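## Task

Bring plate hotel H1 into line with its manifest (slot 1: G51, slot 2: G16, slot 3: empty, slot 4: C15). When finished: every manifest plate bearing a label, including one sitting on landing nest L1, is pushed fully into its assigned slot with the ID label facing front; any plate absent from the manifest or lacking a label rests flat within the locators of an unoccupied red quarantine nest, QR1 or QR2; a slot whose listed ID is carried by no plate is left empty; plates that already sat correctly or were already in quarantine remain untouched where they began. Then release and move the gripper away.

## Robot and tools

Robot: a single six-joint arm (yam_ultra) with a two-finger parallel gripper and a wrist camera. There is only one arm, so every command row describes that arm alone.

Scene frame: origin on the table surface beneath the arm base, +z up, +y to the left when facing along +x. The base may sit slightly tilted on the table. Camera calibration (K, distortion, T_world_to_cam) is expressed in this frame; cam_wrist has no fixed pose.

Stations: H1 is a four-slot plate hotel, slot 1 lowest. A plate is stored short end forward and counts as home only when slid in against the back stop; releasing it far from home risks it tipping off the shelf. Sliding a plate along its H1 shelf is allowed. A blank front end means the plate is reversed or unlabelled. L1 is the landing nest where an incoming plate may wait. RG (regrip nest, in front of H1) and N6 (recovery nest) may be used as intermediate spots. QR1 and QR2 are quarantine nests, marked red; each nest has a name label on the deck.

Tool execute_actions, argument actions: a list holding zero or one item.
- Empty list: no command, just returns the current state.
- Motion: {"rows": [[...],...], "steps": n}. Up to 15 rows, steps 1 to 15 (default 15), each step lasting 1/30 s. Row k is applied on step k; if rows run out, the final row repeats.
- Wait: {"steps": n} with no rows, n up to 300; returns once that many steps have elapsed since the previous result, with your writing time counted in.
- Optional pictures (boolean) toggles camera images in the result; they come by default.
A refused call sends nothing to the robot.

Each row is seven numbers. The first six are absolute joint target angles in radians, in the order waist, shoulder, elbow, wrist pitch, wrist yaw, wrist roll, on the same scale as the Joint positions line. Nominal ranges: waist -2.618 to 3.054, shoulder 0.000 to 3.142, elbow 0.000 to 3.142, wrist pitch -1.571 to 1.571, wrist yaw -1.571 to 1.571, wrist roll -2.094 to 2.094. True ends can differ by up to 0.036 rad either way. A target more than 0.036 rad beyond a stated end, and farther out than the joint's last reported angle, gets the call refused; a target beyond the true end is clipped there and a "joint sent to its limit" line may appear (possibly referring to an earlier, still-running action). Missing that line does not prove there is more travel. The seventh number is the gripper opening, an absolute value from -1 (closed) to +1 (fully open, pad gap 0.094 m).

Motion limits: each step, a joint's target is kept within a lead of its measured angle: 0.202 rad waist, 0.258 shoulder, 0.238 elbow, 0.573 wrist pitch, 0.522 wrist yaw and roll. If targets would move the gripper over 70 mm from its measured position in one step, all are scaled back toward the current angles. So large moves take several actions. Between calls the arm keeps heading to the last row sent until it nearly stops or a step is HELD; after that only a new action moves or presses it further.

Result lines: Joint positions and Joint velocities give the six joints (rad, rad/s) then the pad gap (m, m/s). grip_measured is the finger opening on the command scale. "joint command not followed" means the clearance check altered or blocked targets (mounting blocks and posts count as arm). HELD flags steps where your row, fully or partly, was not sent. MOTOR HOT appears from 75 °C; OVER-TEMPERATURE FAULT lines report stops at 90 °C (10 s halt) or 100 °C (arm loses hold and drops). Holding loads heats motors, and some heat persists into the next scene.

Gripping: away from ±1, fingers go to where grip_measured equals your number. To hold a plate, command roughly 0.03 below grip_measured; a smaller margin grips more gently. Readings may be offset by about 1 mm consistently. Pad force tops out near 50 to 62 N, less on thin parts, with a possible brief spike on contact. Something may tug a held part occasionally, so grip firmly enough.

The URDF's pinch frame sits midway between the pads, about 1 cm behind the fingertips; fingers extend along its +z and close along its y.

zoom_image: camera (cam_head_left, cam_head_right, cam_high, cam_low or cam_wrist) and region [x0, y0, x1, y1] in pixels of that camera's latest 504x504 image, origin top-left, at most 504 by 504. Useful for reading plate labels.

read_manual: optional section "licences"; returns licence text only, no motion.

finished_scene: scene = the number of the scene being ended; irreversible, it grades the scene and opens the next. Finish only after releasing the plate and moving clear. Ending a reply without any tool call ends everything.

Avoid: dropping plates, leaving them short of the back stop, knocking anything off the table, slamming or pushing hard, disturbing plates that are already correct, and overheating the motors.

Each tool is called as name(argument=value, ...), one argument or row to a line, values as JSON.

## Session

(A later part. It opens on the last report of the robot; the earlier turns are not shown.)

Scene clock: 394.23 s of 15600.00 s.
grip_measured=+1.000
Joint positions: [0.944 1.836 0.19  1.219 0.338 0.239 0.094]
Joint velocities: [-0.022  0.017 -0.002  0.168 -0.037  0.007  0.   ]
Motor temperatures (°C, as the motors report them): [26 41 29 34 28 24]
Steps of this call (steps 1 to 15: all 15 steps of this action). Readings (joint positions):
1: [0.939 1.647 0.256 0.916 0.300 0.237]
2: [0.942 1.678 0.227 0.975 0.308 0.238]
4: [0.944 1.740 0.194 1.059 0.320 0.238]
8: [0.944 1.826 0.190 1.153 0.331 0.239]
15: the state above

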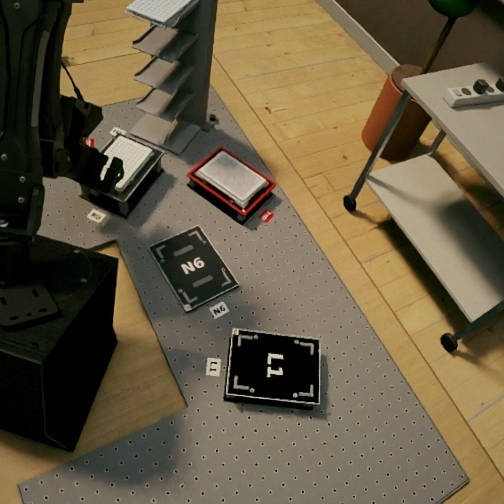

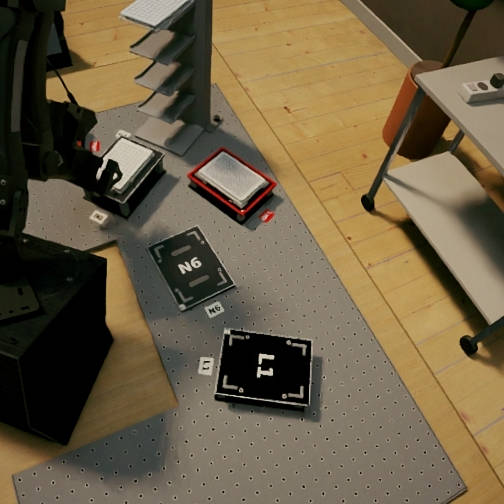

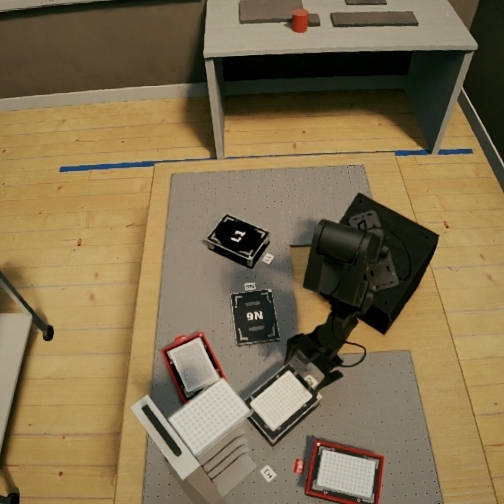

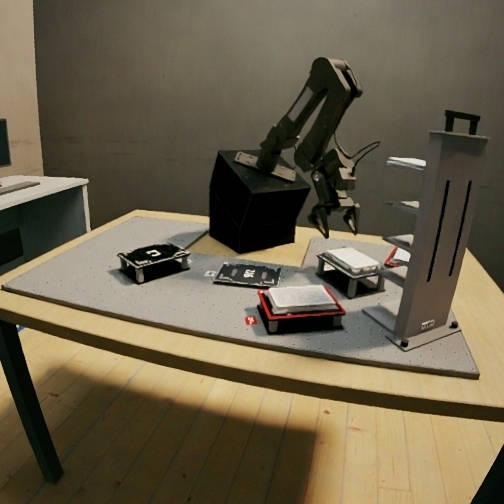

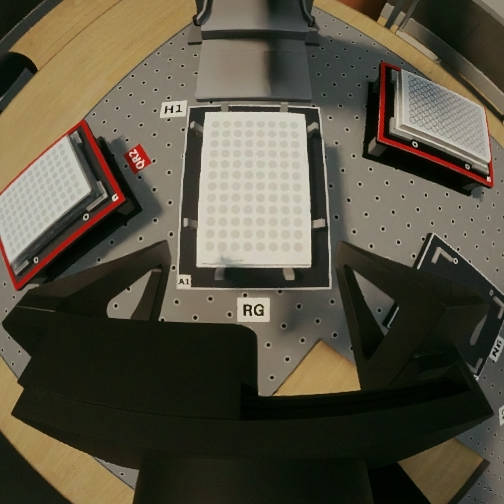

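execute_actions(
  actions=[
    {"rows":[[0.93,1.86,0.22,1.28,0.325,0.23,1],[0.928,1.89,0.23,1.31,0.325,0.23,1],[0.926,1.92,0.24,1.335,0.32,0.23,1],[0.924,1.95,0.25,1.36,0.32,0.23,1],[0.922,1.98,0.26,1.385,0.315,0.23,1],[0.92,2.01,0.27,1.405,0.315,0.23,1],[0.918,2.035,0.28,1.42,0.315,0.23,1],[0.916,2.055,0.288,1.425,0.315,0.23,1],[0.915,2.07,0.293,1.425,0.315,0.23,1],[0.914,2.08,0.296,1.425,0.315,0.23,1]]},
  ],
  pictures=false,
)

execute_actions(
  actions=[
    {"rows":[[0.912,2.09,0.302,1.43,0.312,0.228,1],[0.91,2.103,0.309,1.436,0.31,0.228,1],[0.909,2.116,0.316,1.442,0.31,0.228,1],[0.908,2.128,0.322,1.445,0.31,0.228,1],[0.908,2.138,0.326,1.445,0.31,0.228,1],[0.908,2.145,0.326,1.445,0.31,0.228,1]]},
  ],
)

zoom_image(
  camera="cam_wrist",
  region=[130, 180, 380, 340],
)

Scene clock: 398.23 s of 15600.00 s.
grip_measured=+1.000
Joint positions: [0.923 2.077 0.274 1.381 0.321 0.236 0.094]
Joint velocities: [0.007 0.002 0.007 0.139 0.007 0.007 0.   ]
Motor temperatures (°C, as the motors report them): [25 40 29 34 28 24]
Steps of this call (steps 1 to 30: the robot went on to your last target; steps 31 to 90: nothing new was sent; then 0.50 s passed at rest; steps 91 to 105: all 15 steps of this action). Readings (joint positions):
91: [0.943 1.839 0.190 1.239 0.338 0.238]
92: [0.941 1.848 0.192 1.249 0.337 0.238]
94: [0.937 1.892 0.209 1.279 0.334 0.238]
98: [0.928 2.010 0.253 1.344 0.326 0.237]
105: the state above

Scene clock: 398.73 s of 15600.00 s.
grip_measured=+1.000
Joint positions: [0.917 2.14  0.307 1.418 0.316 0.234 0.094]
Joint velocities: [-0.027 -0.002 -0.012 -0.007  0.007 -0.007  0.   ]
Motor temperatures (°C, as the motors report them): [25 40 29 34 28 24]
Steps of this call (steps 1 to 15: all 15 steps of this action). Readings (joint positions):
1: [0.923 2.077 0.274 1.386 0.321 0.236]
2: [0.923 2.080 0.276 1.392 0.320 0.236]
4: [0.921 2.098 0.288 1.405 0.319 0.235]
8: [0.917 2.135 0.307 1.415 0.317 0.234]
15: the state above

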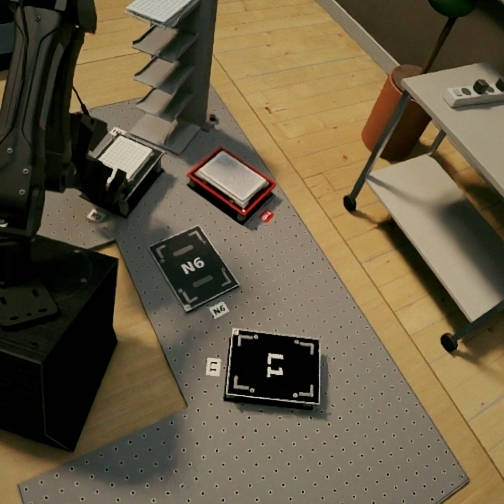

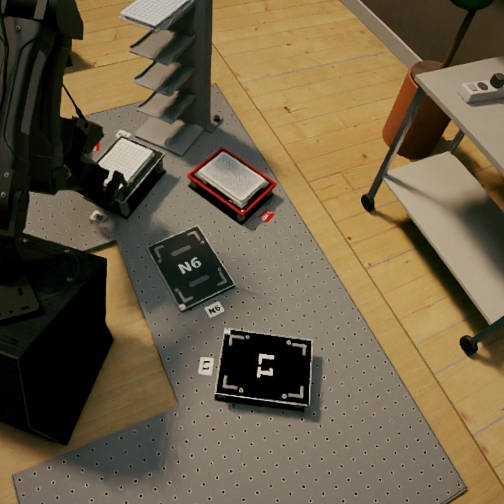

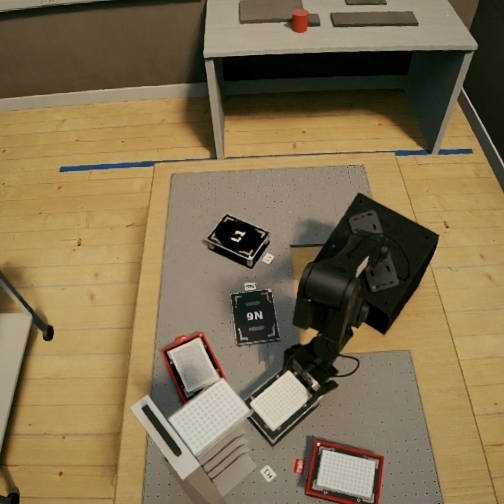

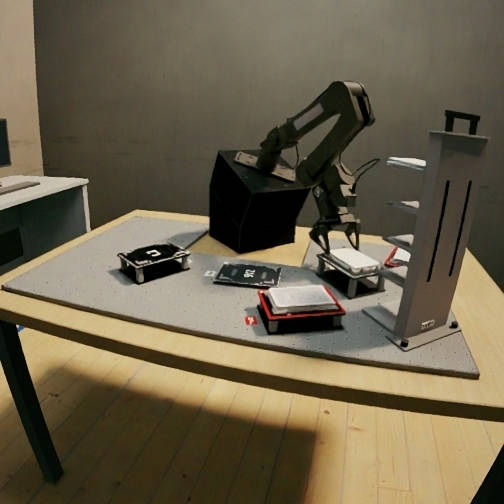

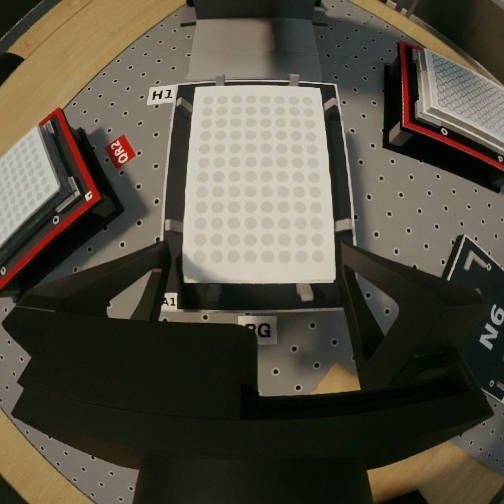

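Region (130, 180, 380, 340) of cam_wrist's 504x504 image, scaled by 2.016, with more detail than that image has; it fills the top 323 rows of this view, and the rest is white.

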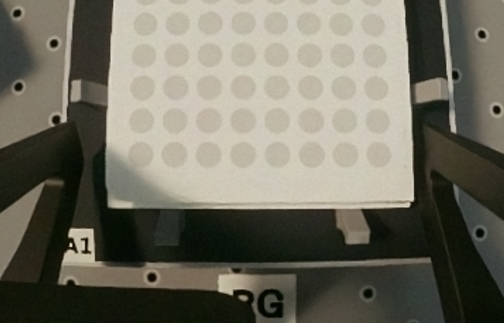

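execute_actions(
  actions=[
    {"rows":[[0.9,2.145,0.32,1.44,0.305,0.228,1],[0.897,2.145,0.32,1.44,0.305,0.228,1],[0.897,2.15,0.32,1.44,0.305,0.228,1],[0.897,2.155,0.32,1.44,0.305,0.228,1],[0.897,2.16,0.32,1.44,0.305,0.228,1],[0.897,2.163,0.32,1.44,0.305,0.228,1]],"steps":13},
  ],
)

zoom_image(
  camera="cam_wrist",
  region=[130, 180, 380, 340],
)

Scene clock: 401.10 s of 15600.00 s.
grip_measured=+1.000
Joint positions: [0.905 2.156 0.307 1.422 0.311 0.234 0.094]
Joint velocities: [ 0.017  0.017 -0.007 -0.037  0.007  0.037  0.   ]
Motor temperatures (°C, as the motors report them): [25 39 29 35 28 24]
Steps of this call (steps 1 to 15: the robot went on to your last target; steps 16 to 58: nothing new was sent; steps 59 to 71: all 13 steps of this action). Readings (joint positions):
59: [0.916 2.140 0.307 1.420 0.315 0.234]
60: [0.914 2.140 0.307 1.420 0.313 0.234]
62: [0.908 2.141 0.307 1.421 0.313 0.234]
66: [0.905 2.154 0.307 1.422 0.312 0.234]
71: the state above

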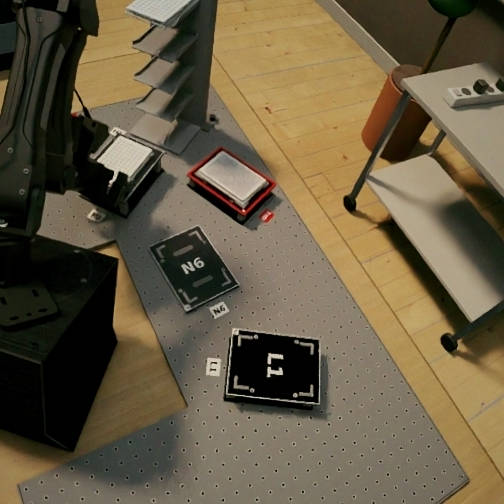

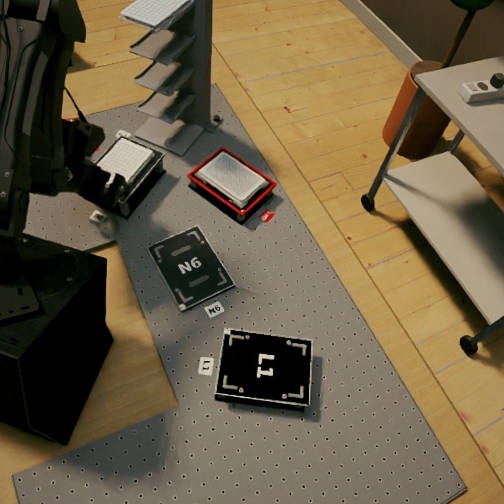

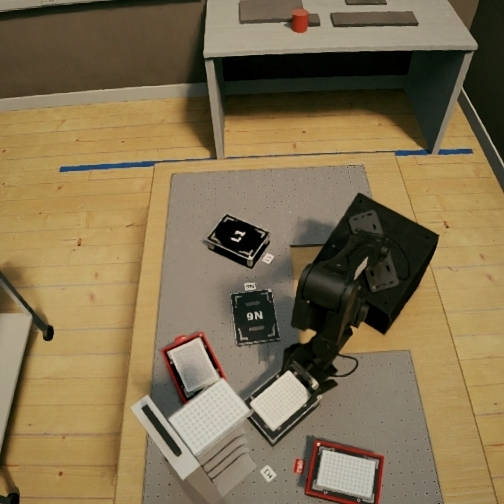

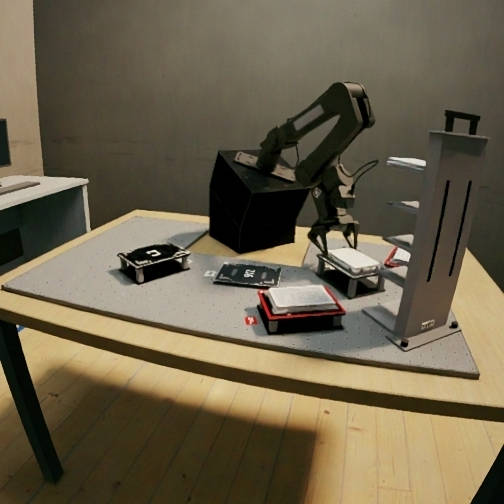

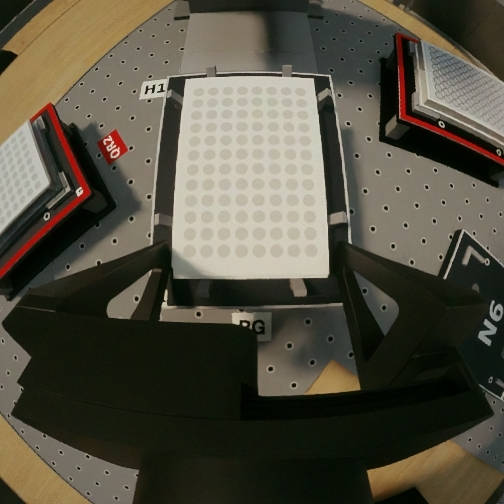

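Region (130, 180, 380, 340) of cam_wrist's 504x504 image, scaled by 2.016, with more detail than that image has; it fills the top 323 rows of this view, and the rest is white.

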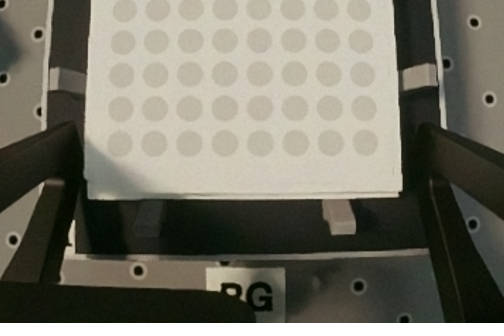

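execute_actions(
  actions=[
    {"rows":[[0.913,2.168,0.32,1.44,0.31,0.232,1],[0.913,2.171,0.32,1.44,0.31,0.232,1],[0.913,2.171,0.32,1.44,0.31,0.232,1],[0.913,2.171,0.32,1.44,0.31,0.232,1],[0.913,2.171,0.32,1.44,0.31,0.232,1],[0.913,2.171,0.32,1.44,0.31,0.232,0.9],[0.913,2.171,0.32,1.44,0.31,0.232,0.84],[0.913,2.171,0.32,1.44,0.31,0.232,0.79],[0.913,2.171,0.32,1.44,0.31,0.232,0.75],[0.913,2.171,0.32,1.44,0.31,0.232,0.71],[0.913,2.171,0.32,1.44,0.31,0.232,0.68]]},
  ],
  pictures=false,
)

Scene clock: 405.60 s of 15600.00 s.
grip_measured=+0.750
Joint positions: [0.906 2.16  0.307 1.427 0.309 0.234 0.082]
Joint velocities: [ 0.007 -0.012 -0.007 -0.051 -0.007 -0.051 -0.001]
Motor temperatures (°C, as the motors report them): [25 38 29 35 28 24]
Steps of this call (steps 1 to 15: the robot went on to your last target; steps 16 to 90: nothing new was sent; then 1.00 s passed at rest; steps 91 to 105: all 15 steps of this action). Readings (joint positions):
91: [0.905 2.156 0.307 1.422 0.311 0.234]
92: [0.905 2.156 0.307 1.422 0.311 0.234]
94: [0.905 2.156 0.307 1.422 0.311 0.234]
98: [0.905 2.156 0.307 1.422 0.309 0.234]
105: the state above

execute_actions(
  actions=[
    {"rows":[[0.915,2.135,0.295,1.42,0.315,0.234,0.69],[0.917,2.12,0.288,1.41,0.317,0.234,0.69],[0.919,2.10,0.28,1.395,0.32,0.234,0.69],[0.921,2.075,0.272,1.375,0.322,0.234,0.69],[0.923,2.05,0.264,1.355,0.325,0.234,0.69],[0.925,2.02,0.256,1.33,0.327,0.234,0.69],[0.927,1.99,0.248,1.305,0.33,0.234,0.69],[0.929,1.96,0.24,1.28,0.33,0.234,0.69],[0.93,1.93,0.234,1.255,0.33,0.234,0.69],[0.93,1.90,0.228,1.23,0.33,0.234,0.69],[0.93,1.87,0.222,1.205,0.33,0.234,0.69],[0.93,1.84,0.218,1.185,0.33,0.234,0.69],[0.93,1.815,0.215,1.17,0.33,0.234,0.69],[0.93,1.795,0.215,1.16,0.33,0.234,0.69],[0.93,1.785,0.215,1.15,0.33,0.234,0.69]]},
  ],
  pictures=false,
)

execute_actions(
  actions=[
    {"rows":[[0.915,1.775,0.25,1.12,0.31,0.225,0.69],[0.905,1.762,0.275,1.085,0.30,0.22,0.69],[0.895,1.75,0.30,1.05,0.29,0.215,0.69],[0.885,1.74,0.325,1.02,0.28,0.21,0.69],[0.875,1.73,0.35,0.99,0.27,0.205,0.69],[0.865,1.722,0.375,0.96,0.26,0.2,0.69],[0.855,1.715,0.40,0.93,0.25,0.195,0.69],[0.845,1.71,0.425,0.905,0.243,0.19,0.69],[0.835,1.706,0.445,0.885,0.237,0.188,0.69],[0.828,1.704,0.46,0.88,0.235,0.188,0.69]]},
  ],
  pictures=false,
)

execute_actions(
  actions=[
    {"steps":6},
  ],
)

zoom_image(
  camera="cam_low",
  region=[300, 190, 440, 310],
)

Scene clock: 410.23 s of 15600.00 s.
grip_measured=+0.750
Joint positions: [0.92  1.83  0.24  1.212 0.314 0.234 0.082]
Joint velocities: [-0.022 -0.579 -0.051 -0.374  0.037 -0.037 -0.   ]
Motor temperatures (°C, as the motors report them): [25 38 29 36 28 24]
Steps of this call (steps 1 to 15: the robot went on to your last target; steps 16 to 90: nothing new was sent; then 1.13 s passed at rest; steps 91 to 105: all 15 steps of this action). Readings (joint positions):
91: [0.906 2.159 0.307 1.427 0.309 0.234]
92: [0.906 2.156 0.307 1.422 0.309 0.234]
94: [0.906 2.134 0.305 1.398 0.309 0.234]
98: [0.912 2.035 0.275 1.329 0.314 0.234]
105: the state above

Scene clock: 410.73 s of 15600.00 s.
grip_measured=+0.750
Joint positions: [0.835 1.721 0.443 0.919 0.25  0.198 0.082]
Joint velocities: [-0.012  0.002 -0.002 -0.271 -0.095 -0.051  0.   ]
Motor temperatures (°C, as the motors report them): [25 38 29 36 28 24]
Steps of this call (steps 1 to 15: all 15 steps of this action). Readings (joint positions):
1: [0.920 1.812 0.240 1.198 0.314 0.233]
2: [0.919 1.798 0.242 1.179 0.313 0.232]
4: [0.910 1.777 0.261 1.124 0.304 0.228]
8: [0.872 1.748 0.351 1.001 0.277 0.213]
15: the state above

Scene clock: 410.93 s of 15600.00 s.
grip_measured=+0.750
Joint positions: [0.835 1.721 0.443 0.881 0.242 0.195 0.082]
Joint velocities: [ 0.007  0.007  0.027 -0.051 -0.037  0.022 -0.001]
Motor temperatures (°C, as the motors report them): [25 38 29 36 28 24]
Steps of this call (steps 1 to 6: the robot went on to your last target). Readings (joint positions):
1: [0.835 1.721 0.443 0.909 0.247 0.197]
2: [0.835 1.721 0.443 0.900 0.246 0.197]
4: [0.835 1.721 0.443 0.888 0.244 0.196]
6: the state above

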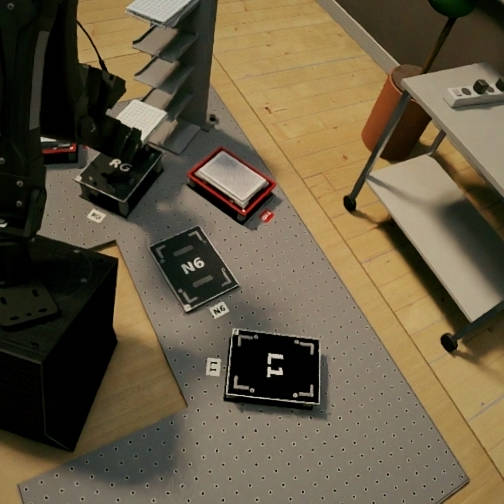

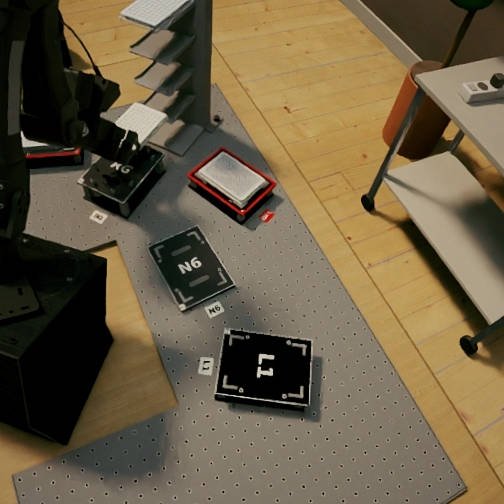

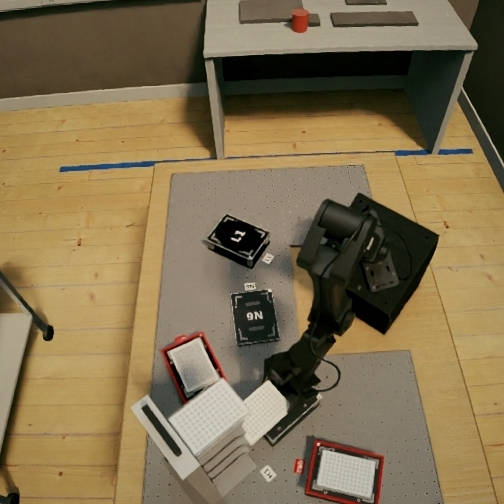

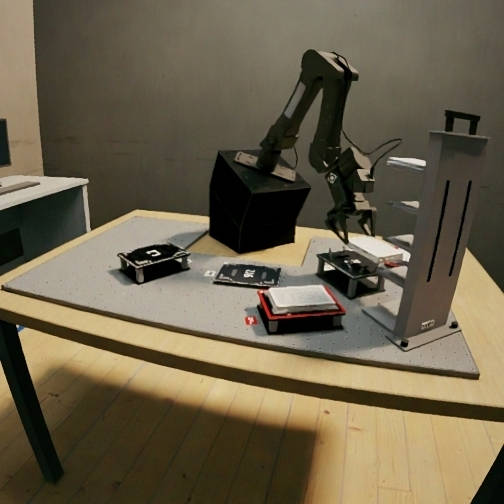

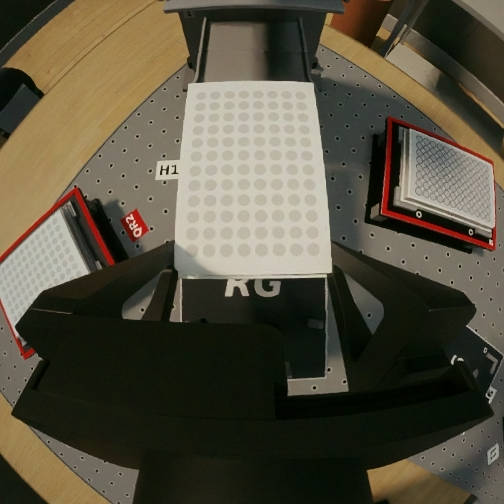

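Region (300, 190, 440, 310) of cam_low's 504x504 image, scaled by 3.600, with more detail than that image has; it fills the top 432 rows of this view, and the rest is white.

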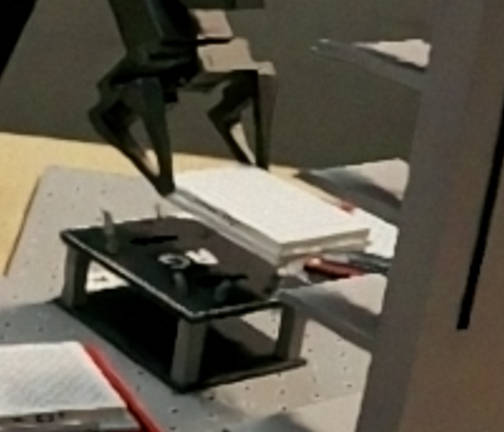

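execute_actions(
  actions=[
    {"rows":[[0.82,1.722,0.485,0.865,0.23,0.185,0.68],[0.814,1.728,0.51,0.85,0.224,0.183,0.68],[0.808,1.735,0.535,0.834,0.218,0.18,0.68],[0.802,1.742,0.56,0.818,0.212,0.178,0.68],[0.796,1.75,0.585,0.802,0.206,0.175,0.68],[0.79,1.759,0.61,0.786,0.2,0.173,0.68],[0.784,1.768,0.635,0.77,0.195,0.17,0.68],[0.778,1.777,0.66,0.755,0.19,0.168,0.68],[0.772,1.786,0.685,0.74,0.185,0.165,0.68],[0.767,1.795,0.71,0.728,0.18,0.163,0.68],[0.762,1.804,0.73,0.718,0.175,0.161,0.68],[0.757,1.812,0.75,0.712,0.173,0.161,0.68]]},
  ],
  pictures=false,
)

execute_actions(
  actions=[
    {"steps":6},
  ],
)

zoom_image(
  camera="cam_low",
  region=[320, 190, 440, 310],
)

Scene clock: 413.90 s of 15600.00 s.
grip_measured=+0.750
Joint positions: [0.765 1.81  0.725 0.738 0.188 0.171 0.082]
Joint velocities: [-0.027  0.012  0.085 -0.066 -0.007 -0.007 -0.   ]
Motor temperatures (°C, as the motors report them): [25 38 29 36 28 24]
Steps of this call (steps 1 to 30: the robot went on to your last target; steps 31 to 74: nothing new was sent; steps 75 to 89: all 15 steps of this action). Readings (joint positions):
75: [0.834 1.721 0.445 0.869 0.239 0.194]
76: [0.832 1.722 0.451 0.861 0.237 0.193]
78: [0.823 1.732 0.483 0.839 0.231 0.190]
82: [0.798 1.764 0.587 0.793 0.214 0.183]
89: the state above

Scene clock: 414.10 s of 15600.00 s.
grip_measured=+0.750
Joint positions: [0.764 1.81  0.726 0.712 0.182 0.168 0.082]
Joint velocities: [-0.007 -0.007 -0.002 -0.066 -0.037 -0.007 -0.   ]
Motor temperatures (°C, as the motors report them): [25 38 29 36 28 24]
Steps of this call (steps 1 to 6: the robot went on to your last target). Readings (joint positions):
1: [0.764 1.810 0.726 0.734 0.187 0.170]
2: [0.764 1.810 0.726 0.730 0.186 0.170]
4: [0.764 1.810 0.726 0.719 0.183 0.169]
6: the state above

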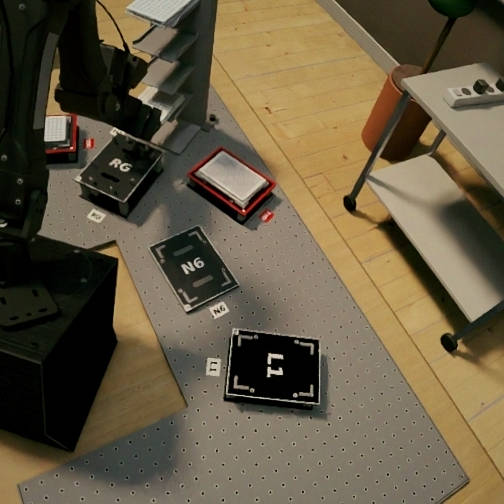

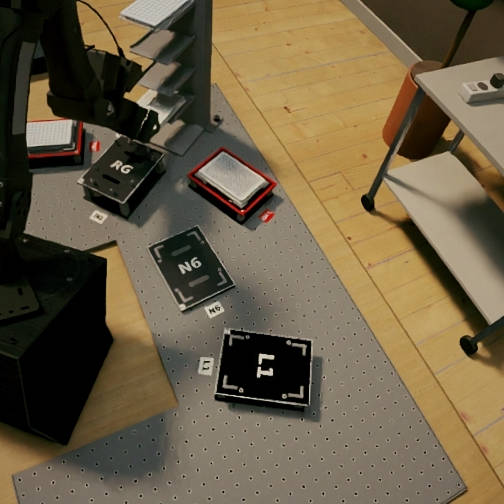

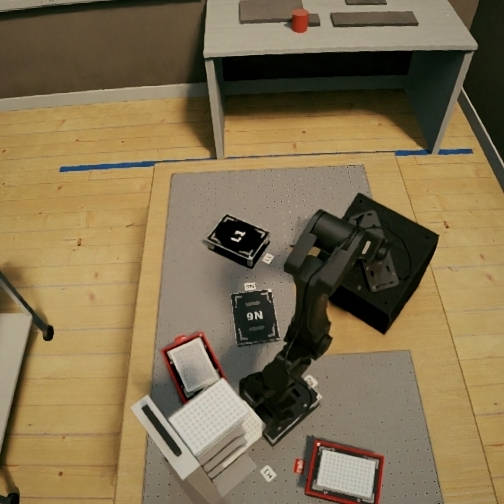

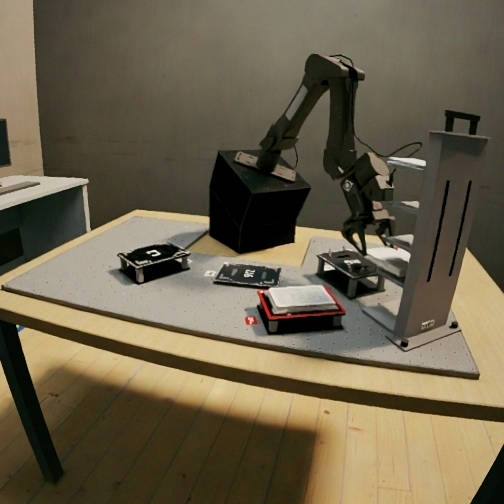

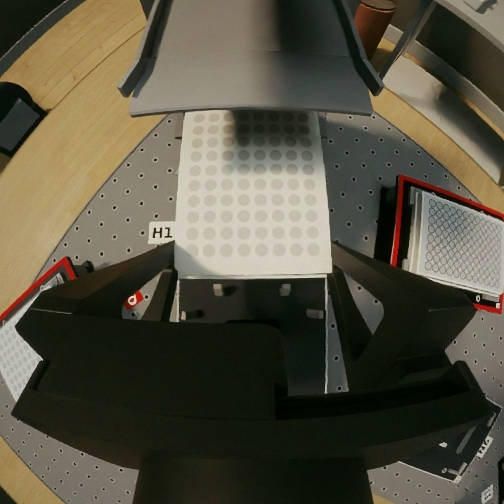

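Region (320, 190, 440, 310) of cam_low's 504x504 image, scaled by 4.200, with more detail than that image has.

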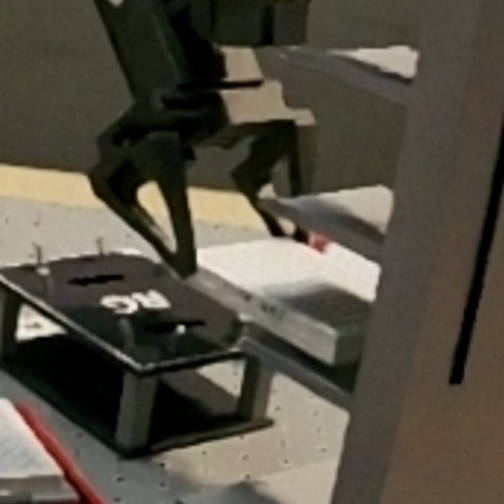

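execute_actions(
  actions=[
    {"rows":[[0.753,1.825,0.765,0.69,0.17,0.16,0.68],[0.75,1.835,0.785,0.675,0.167,0.158,0.68],[0.747,1.845,0.805,0.66,0.164,0.156,0.68],[0.744,1.855,0.825,0.645,0.161,0.155,0.68],[0.741,1.864,0.845,0.632,0.158,0.153,0.68],[0.738,1.873,0.865,0.62,0.155,0.152,0.68],[0.736,1.881,0.885,0.61,0.152,0.15,0.68],[0.733,1.888,0.905,0.6,0.15,0.149,0.68],[0.731,1.893,0.922,0.597,0.148,0.149,0.68]]},
  ],
  pictures=false,
)

execute_actions(
  actions=[
    {"steps":6},
  ],
)

zoom_image(
  camera="cam_low",
  region=[330, 170, 440, 300],
)

Scene clock: 416.97 s of 15600.00 s.
grip_measured=+0.750
Joint positions: [0.739 1.893 0.897 0.61  0.157 0.156 0.082]
Joint velocities: [-0.002 -0.012 -0.017 -0.125  0.007  0.007 -0.001]
Motor temperatures (°C, as the motors report them): [25 38 29 36 28 24]
Steps of this call (steps 1 to 30: the robot went on to your last target; steps 31 to 71: nothing new was sent; steps 72 to 86: all 15 steps of this action). Readings (joint positions):
72: [0.764 1.812 0.727 0.702 0.179 0.167]
73: [0.764 1.816 0.733 0.697 0.178 0.167]
75: [0.761 1.837 0.760 0.676 0.174 0.165]
79: [0.749 1.879 0.837 0.636 0.164 0.161]
86: the state above

Scene clock: 417.17 s of 15600.00 s.
grip_measured=+0.750
Joint positions: [0.739 1.893 0.897 0.593 0.155 0.156 0.082]
Joint velocities: [ 0.002  0.007 -0.012 -0.007 -0.007  0.095 -0.001]
Motor temperatures (°C, as the motors report them): [25 38 29 36 28 24]
Steps of this call (steps 1 to 6: the robot went on to your last target). Readings (joint positions):
1: [0.739 1.893 0.897 0.605 0.156 0.156]
2: [0.739 1.893 0.897 0.601 0.155 0.156]
4: [0.739 1.893 0.897 0.596 0.155 0.156]
6: the state above

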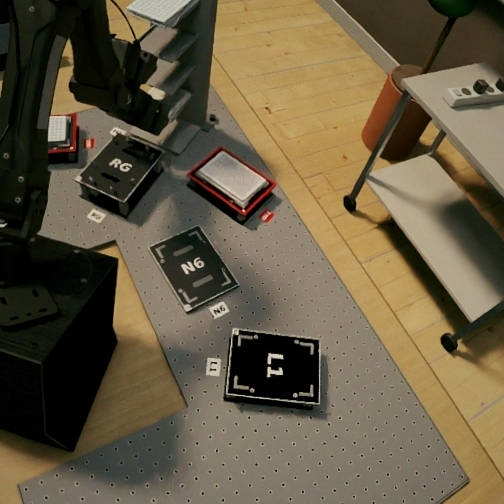

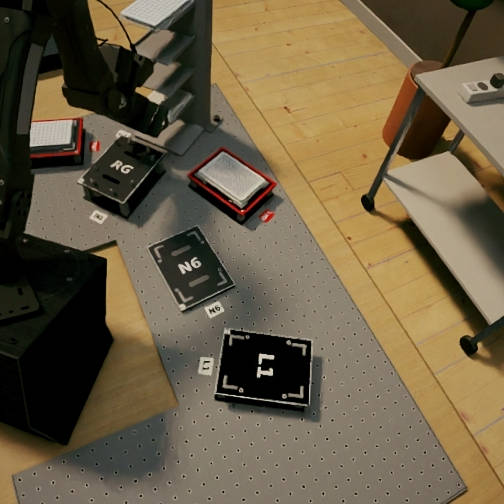

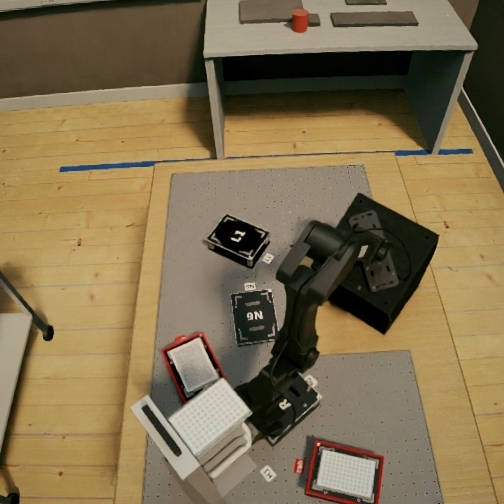

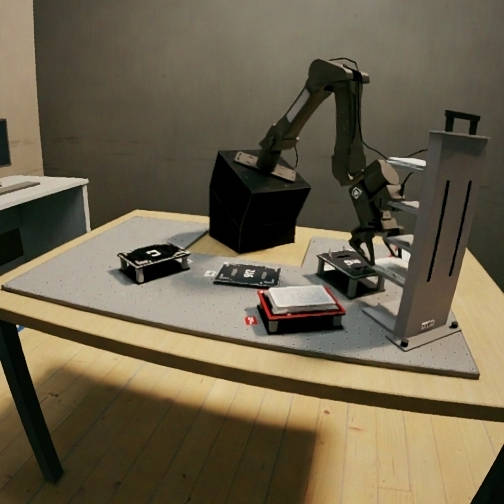

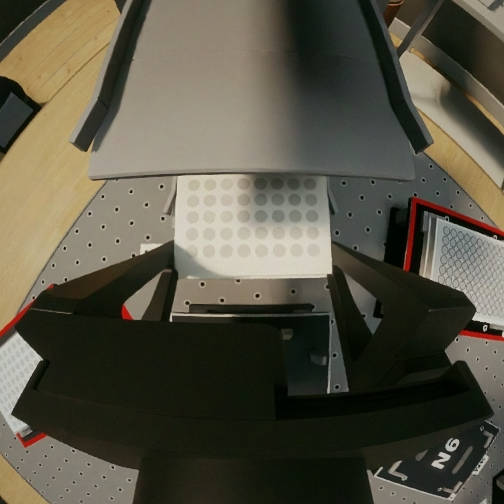

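Region (330, 170, 440, 300) of cam_low's 504x504 image, scaled by 3.877, with more detail than that image has; it fills the left 426 columns of this view, and the rest is white.

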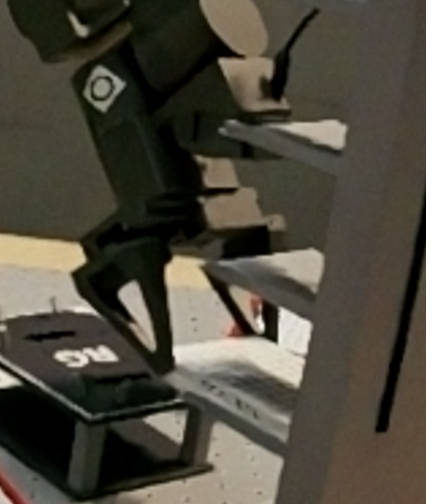

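execute_actions(
  actions=[
    {"rows":[[0.739,1.893,0.92,0.6,0.155,0.156,0.78],[0.739,1.89,0.91,0.605,0.155,0.156,0.88],[0.745,1.88,0.9,0.615,0.16,0.156,1],[0.748,1.87,0.89,0.63,0.165,0.16,1],[0.752,1.858,0.865,0.655,0.175,0.165,1],[0.758,1.845,0.83,0.685,0.183,0.168,1],[0.765,1.83,0.79,0.715,0.19,0.172,1],[0.773,1.815,0.745,0.745,0.2,0.176,1],[0.782,1.80,0.70,0.78,0.21,0.18,1],[0.792,1.79,0.655,0.815,0.22,0.184,1],[0.802,1.78,0.61,0.85,0.23,0.188,0.8],[0.813,1.77,0.56,0.885,0.24,0.192,0.6],[0.824,1.762,0.515,0.915,0.25,0.196,0.4],[0.834,1.756,0.47,0.94,0.253,0.2,0.2],[0.842,1.752,0.435,0.95,0.253,0.2,0.2]]},
  ],
  pictures=false,
)

execute_actions(
  actions=[
    {"steps":12},
  ],
)

zoom_image(
  camera="cam_wrist",
  region=[170, 20, 340, 160],
)

Scene clock: 420.07 s of 15600.00 s.
grip_measured=+0.227
Joint positions: [0.819 1.781 0.522 0.837 0.215 0.182 0.058]
Joint velocities: [ 0.335 -0.139 -1.282  0.652  0.139  0.051 -0.051]
Motor temperatures (°C, as the motors report them): [25 38 29 36 28 24]
Steps of this call (steps 1 to 30: the robot went on to your last target; steps 31 to 72: nothing new was sent; steps 73 to 87: all 15 steps of this action). Readings (joint positions):
73: [0.739 1.893 0.897 0.593 0.155 0.155]
74: [0.739 1.893 0.897 0.593 0.155 0.155]
76: [0.739 1.893 0.897 0.594 0.155 0.155]
80: [0.747 1.866 0.835 0.652 0.166 0.160]
87: the state above

Scene clock: 420.47 s of 15600.00 s.
grip_measured=+0.202
Joint positions: [0.837 1.773 0.435 0.916 0.237 0.193 0.056]
Joint velocities: [ 0.002  0.007 -0.002  0.139  0.037  0.051 -0.001]
Motor temperatures (°C, as the motors report them): [25 38 29 36 28 24]
Steps of this call (steps 1 to 12: the robot went on to your last target). Readings (joint positions):
1: [0.829 1.778 0.484 0.851 0.218 0.184]
2: [0.835 1.778 0.457 0.856 0.221 0.186]
4: [0.837 1.778 0.435 0.859 0.226 0.189]
8: [0.837 1.775 0.435 0.896 0.234 0.192]
12: the state above

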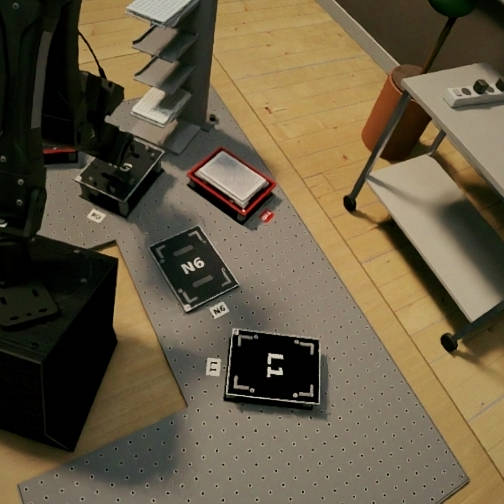

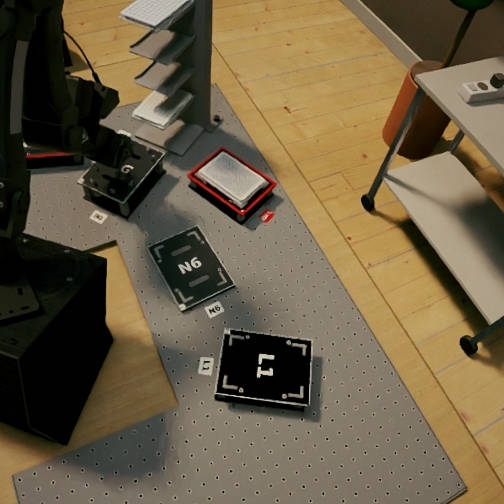

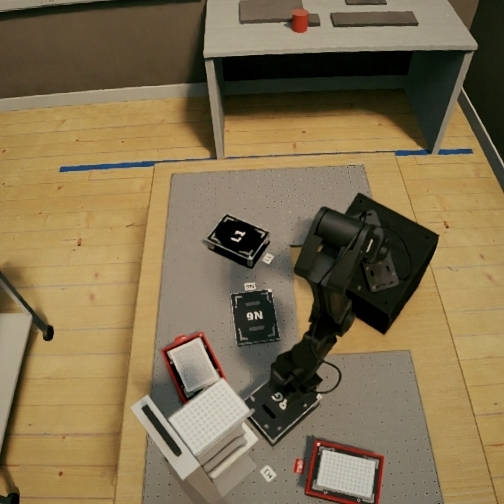

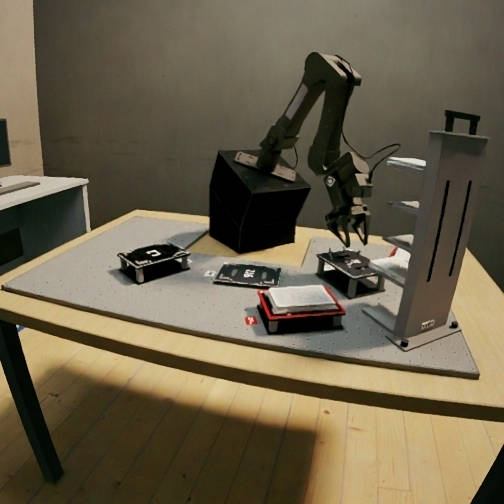

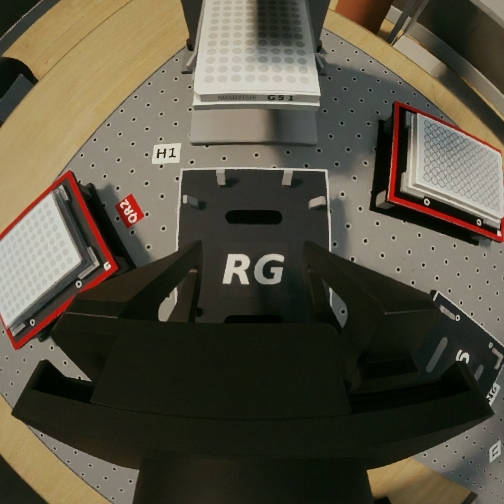

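Region (170, 20, 340, 160) of cam_wrist's 504x504 image, scaled by 2.965, with more detail than that image has; it fills the top 415 rows of this view, and the rest is white.

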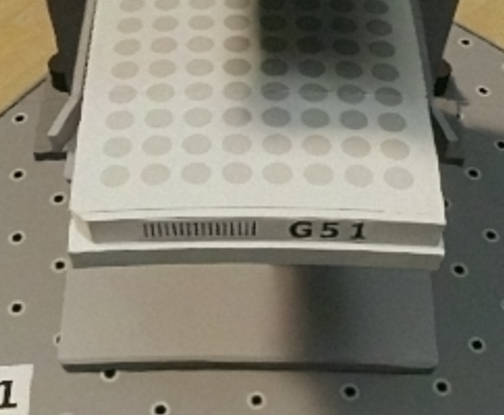

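execute_actions(
  actions=[
    {"rows":[[0.825,1.773,0.48,0.9,0.23,0.185,0.2],[0.818,1.776,0.51,0.875,0.222,0.182,0.2],[0.81,1.78,0.54,0.85,0.215,0.179,0.2],[0.802,1.786,0.57,0.825,0.208,0.176,0.2],[0.794,1.793,0.60,0.80,0.2,0.173,0.2],[0.787,1.80,0.63,0.78,0.193,0.17,0.2],[0.78,1.81,0.66,0.76,0.186,0.167,0.2],[0.773,1.82,0.69,0.74,0.18,0.164,0.2],[0.766,1.83,0.72,0.722,0.175,0.161,0.2],[0.759,1.842,0.75,0.71,0.173,0.161,0.2]]},
  ],
  pictures=false,
)

execute_actions(
  actions=[
    {"rows":[[0.757,1.845,0.76,0.695,0.17,0.16,0.2],[0.755,1.848,0.77,0.685,0.168,0.16,0.2],[0.753,1.851,0.78,0.677,0.167,0.158,0.2],[0.751,1.854,0.79,0.67,0.165,0.158,0.2],[0.75,1.857,0.80,0.663,0.164,0.157,0.2],[0.748,1.86,0.81,0.656,0.162,0.156,0.2],[0.746,1.863,0.82,0.649,0.16,0.155,0.2],[0.745,1.866,0.83,0.642,0.159,0.155,0.2],[0.743,1.869,0.84,0.635,0.157,0.154,0.2],[0.741,1.872,0.85,0.629,0.156,0.153,0.2],[0.74,1.875,0.86,0.623,0.155,0.152,0.2],[0.738,1.878,0.87,0.618,0.154,0.152,0.2],[0.737,1.881,0.88,0.614,0.153,0.151,0.2],[0.735,1.884,0.89,0.612,0.152,0.151,0.2],[0.734,1.887,0.9,0.61,0.151,0.15,0.2]]},
  ],
  pictures=false,
)

execute_actions(
  actions=[
    {"steps":8},
  ],
)

Scene clock: 425.10 s of 15600.00 s.
grip_measured=+0.202
Joint positions: [0.765 1.836 0.732 0.749 0.188 0.17  0.056]
Joint velocities: [-0.002 -0.022 -0.007 -0.227 -0.037 -0.037  0.001]
Motor temperatures (°C, as the motors report them): [25 38 29 36 28 24]
Steps of this call (steps 1 to 30: the robot went on to your last target; steps 31 to 90: nothing new was sent; then 1.13 s passed at rest; steps 91 to 105: all 15 steps of this action). Readings (joint positions):
91: [0.837 1.773 0.436 0.921 0.239 0.193]
92: [0.836 1.773 0.445 0.909 0.237 0.193]
94: [0.827 1.779 0.484 0.874 0.229 0.189]
98: [0.795 1.804 0.611 0.809 0.209 0.180]
105: the state above

Scene clock: 425.60 s of 15600.00 s.
grip_measured=+0.202
Joint positions: [0.746 1.881 0.853 0.627 0.163 0.159 0.056]
Joint velocities: [-0.037  0.085  0.271 -0.198 -0.007 -0.066 -0.001]
Motor temperatures (°C, as the motors report them): [25 38 29 36 28 24]
Steps of this call (steps 1 to 15: all 15 steps of this action). Readings (joint positions):
1: [0.765 1.836 0.732 0.741 0.186 0.169]
2: [0.765 1.839 0.733 0.731 0.184 0.169]
4: [0.765 1.847 0.743 0.708 0.180 0.167]
8: [0.760 1.864 0.780 0.669 0.172 0.164]
15: the state above

Scene clock: 425.87 s of 15600.00 s.
grip_measured=+0.202
Joint positions: [0.745 1.886 0.863 0.609 0.16  0.157 0.056]
Joint velocities: [-0.002  0.002 -0.022  0.007 -0.007 -0.037 -0.001]
Motor temperatures (°C, as the motors report them): [25 38 29 36 28 24]
Steps of this call (steps 1 to 8: the robot went on to your last target). Readings (joint positions):
1: [0.745 1.883 0.859 0.615 0.162 0.158]
2: [0.745 1.885 0.861 0.612 0.161 0.157]
4: [0.745 1.886 0.863 0.609 0.160 0.157]
8: the state above

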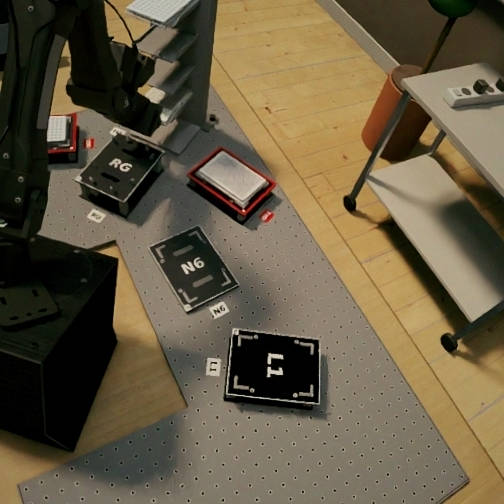

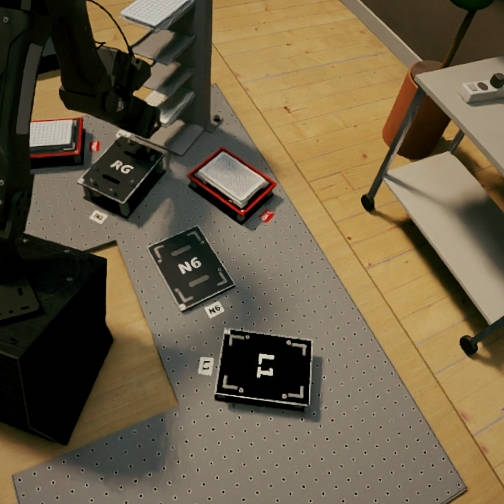

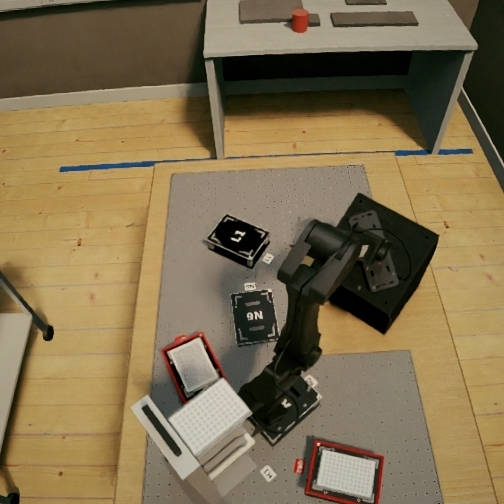

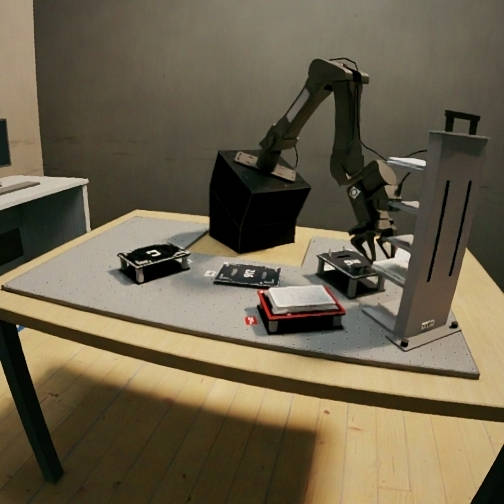

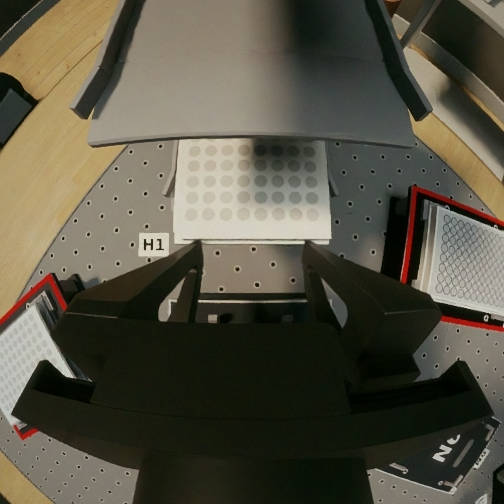

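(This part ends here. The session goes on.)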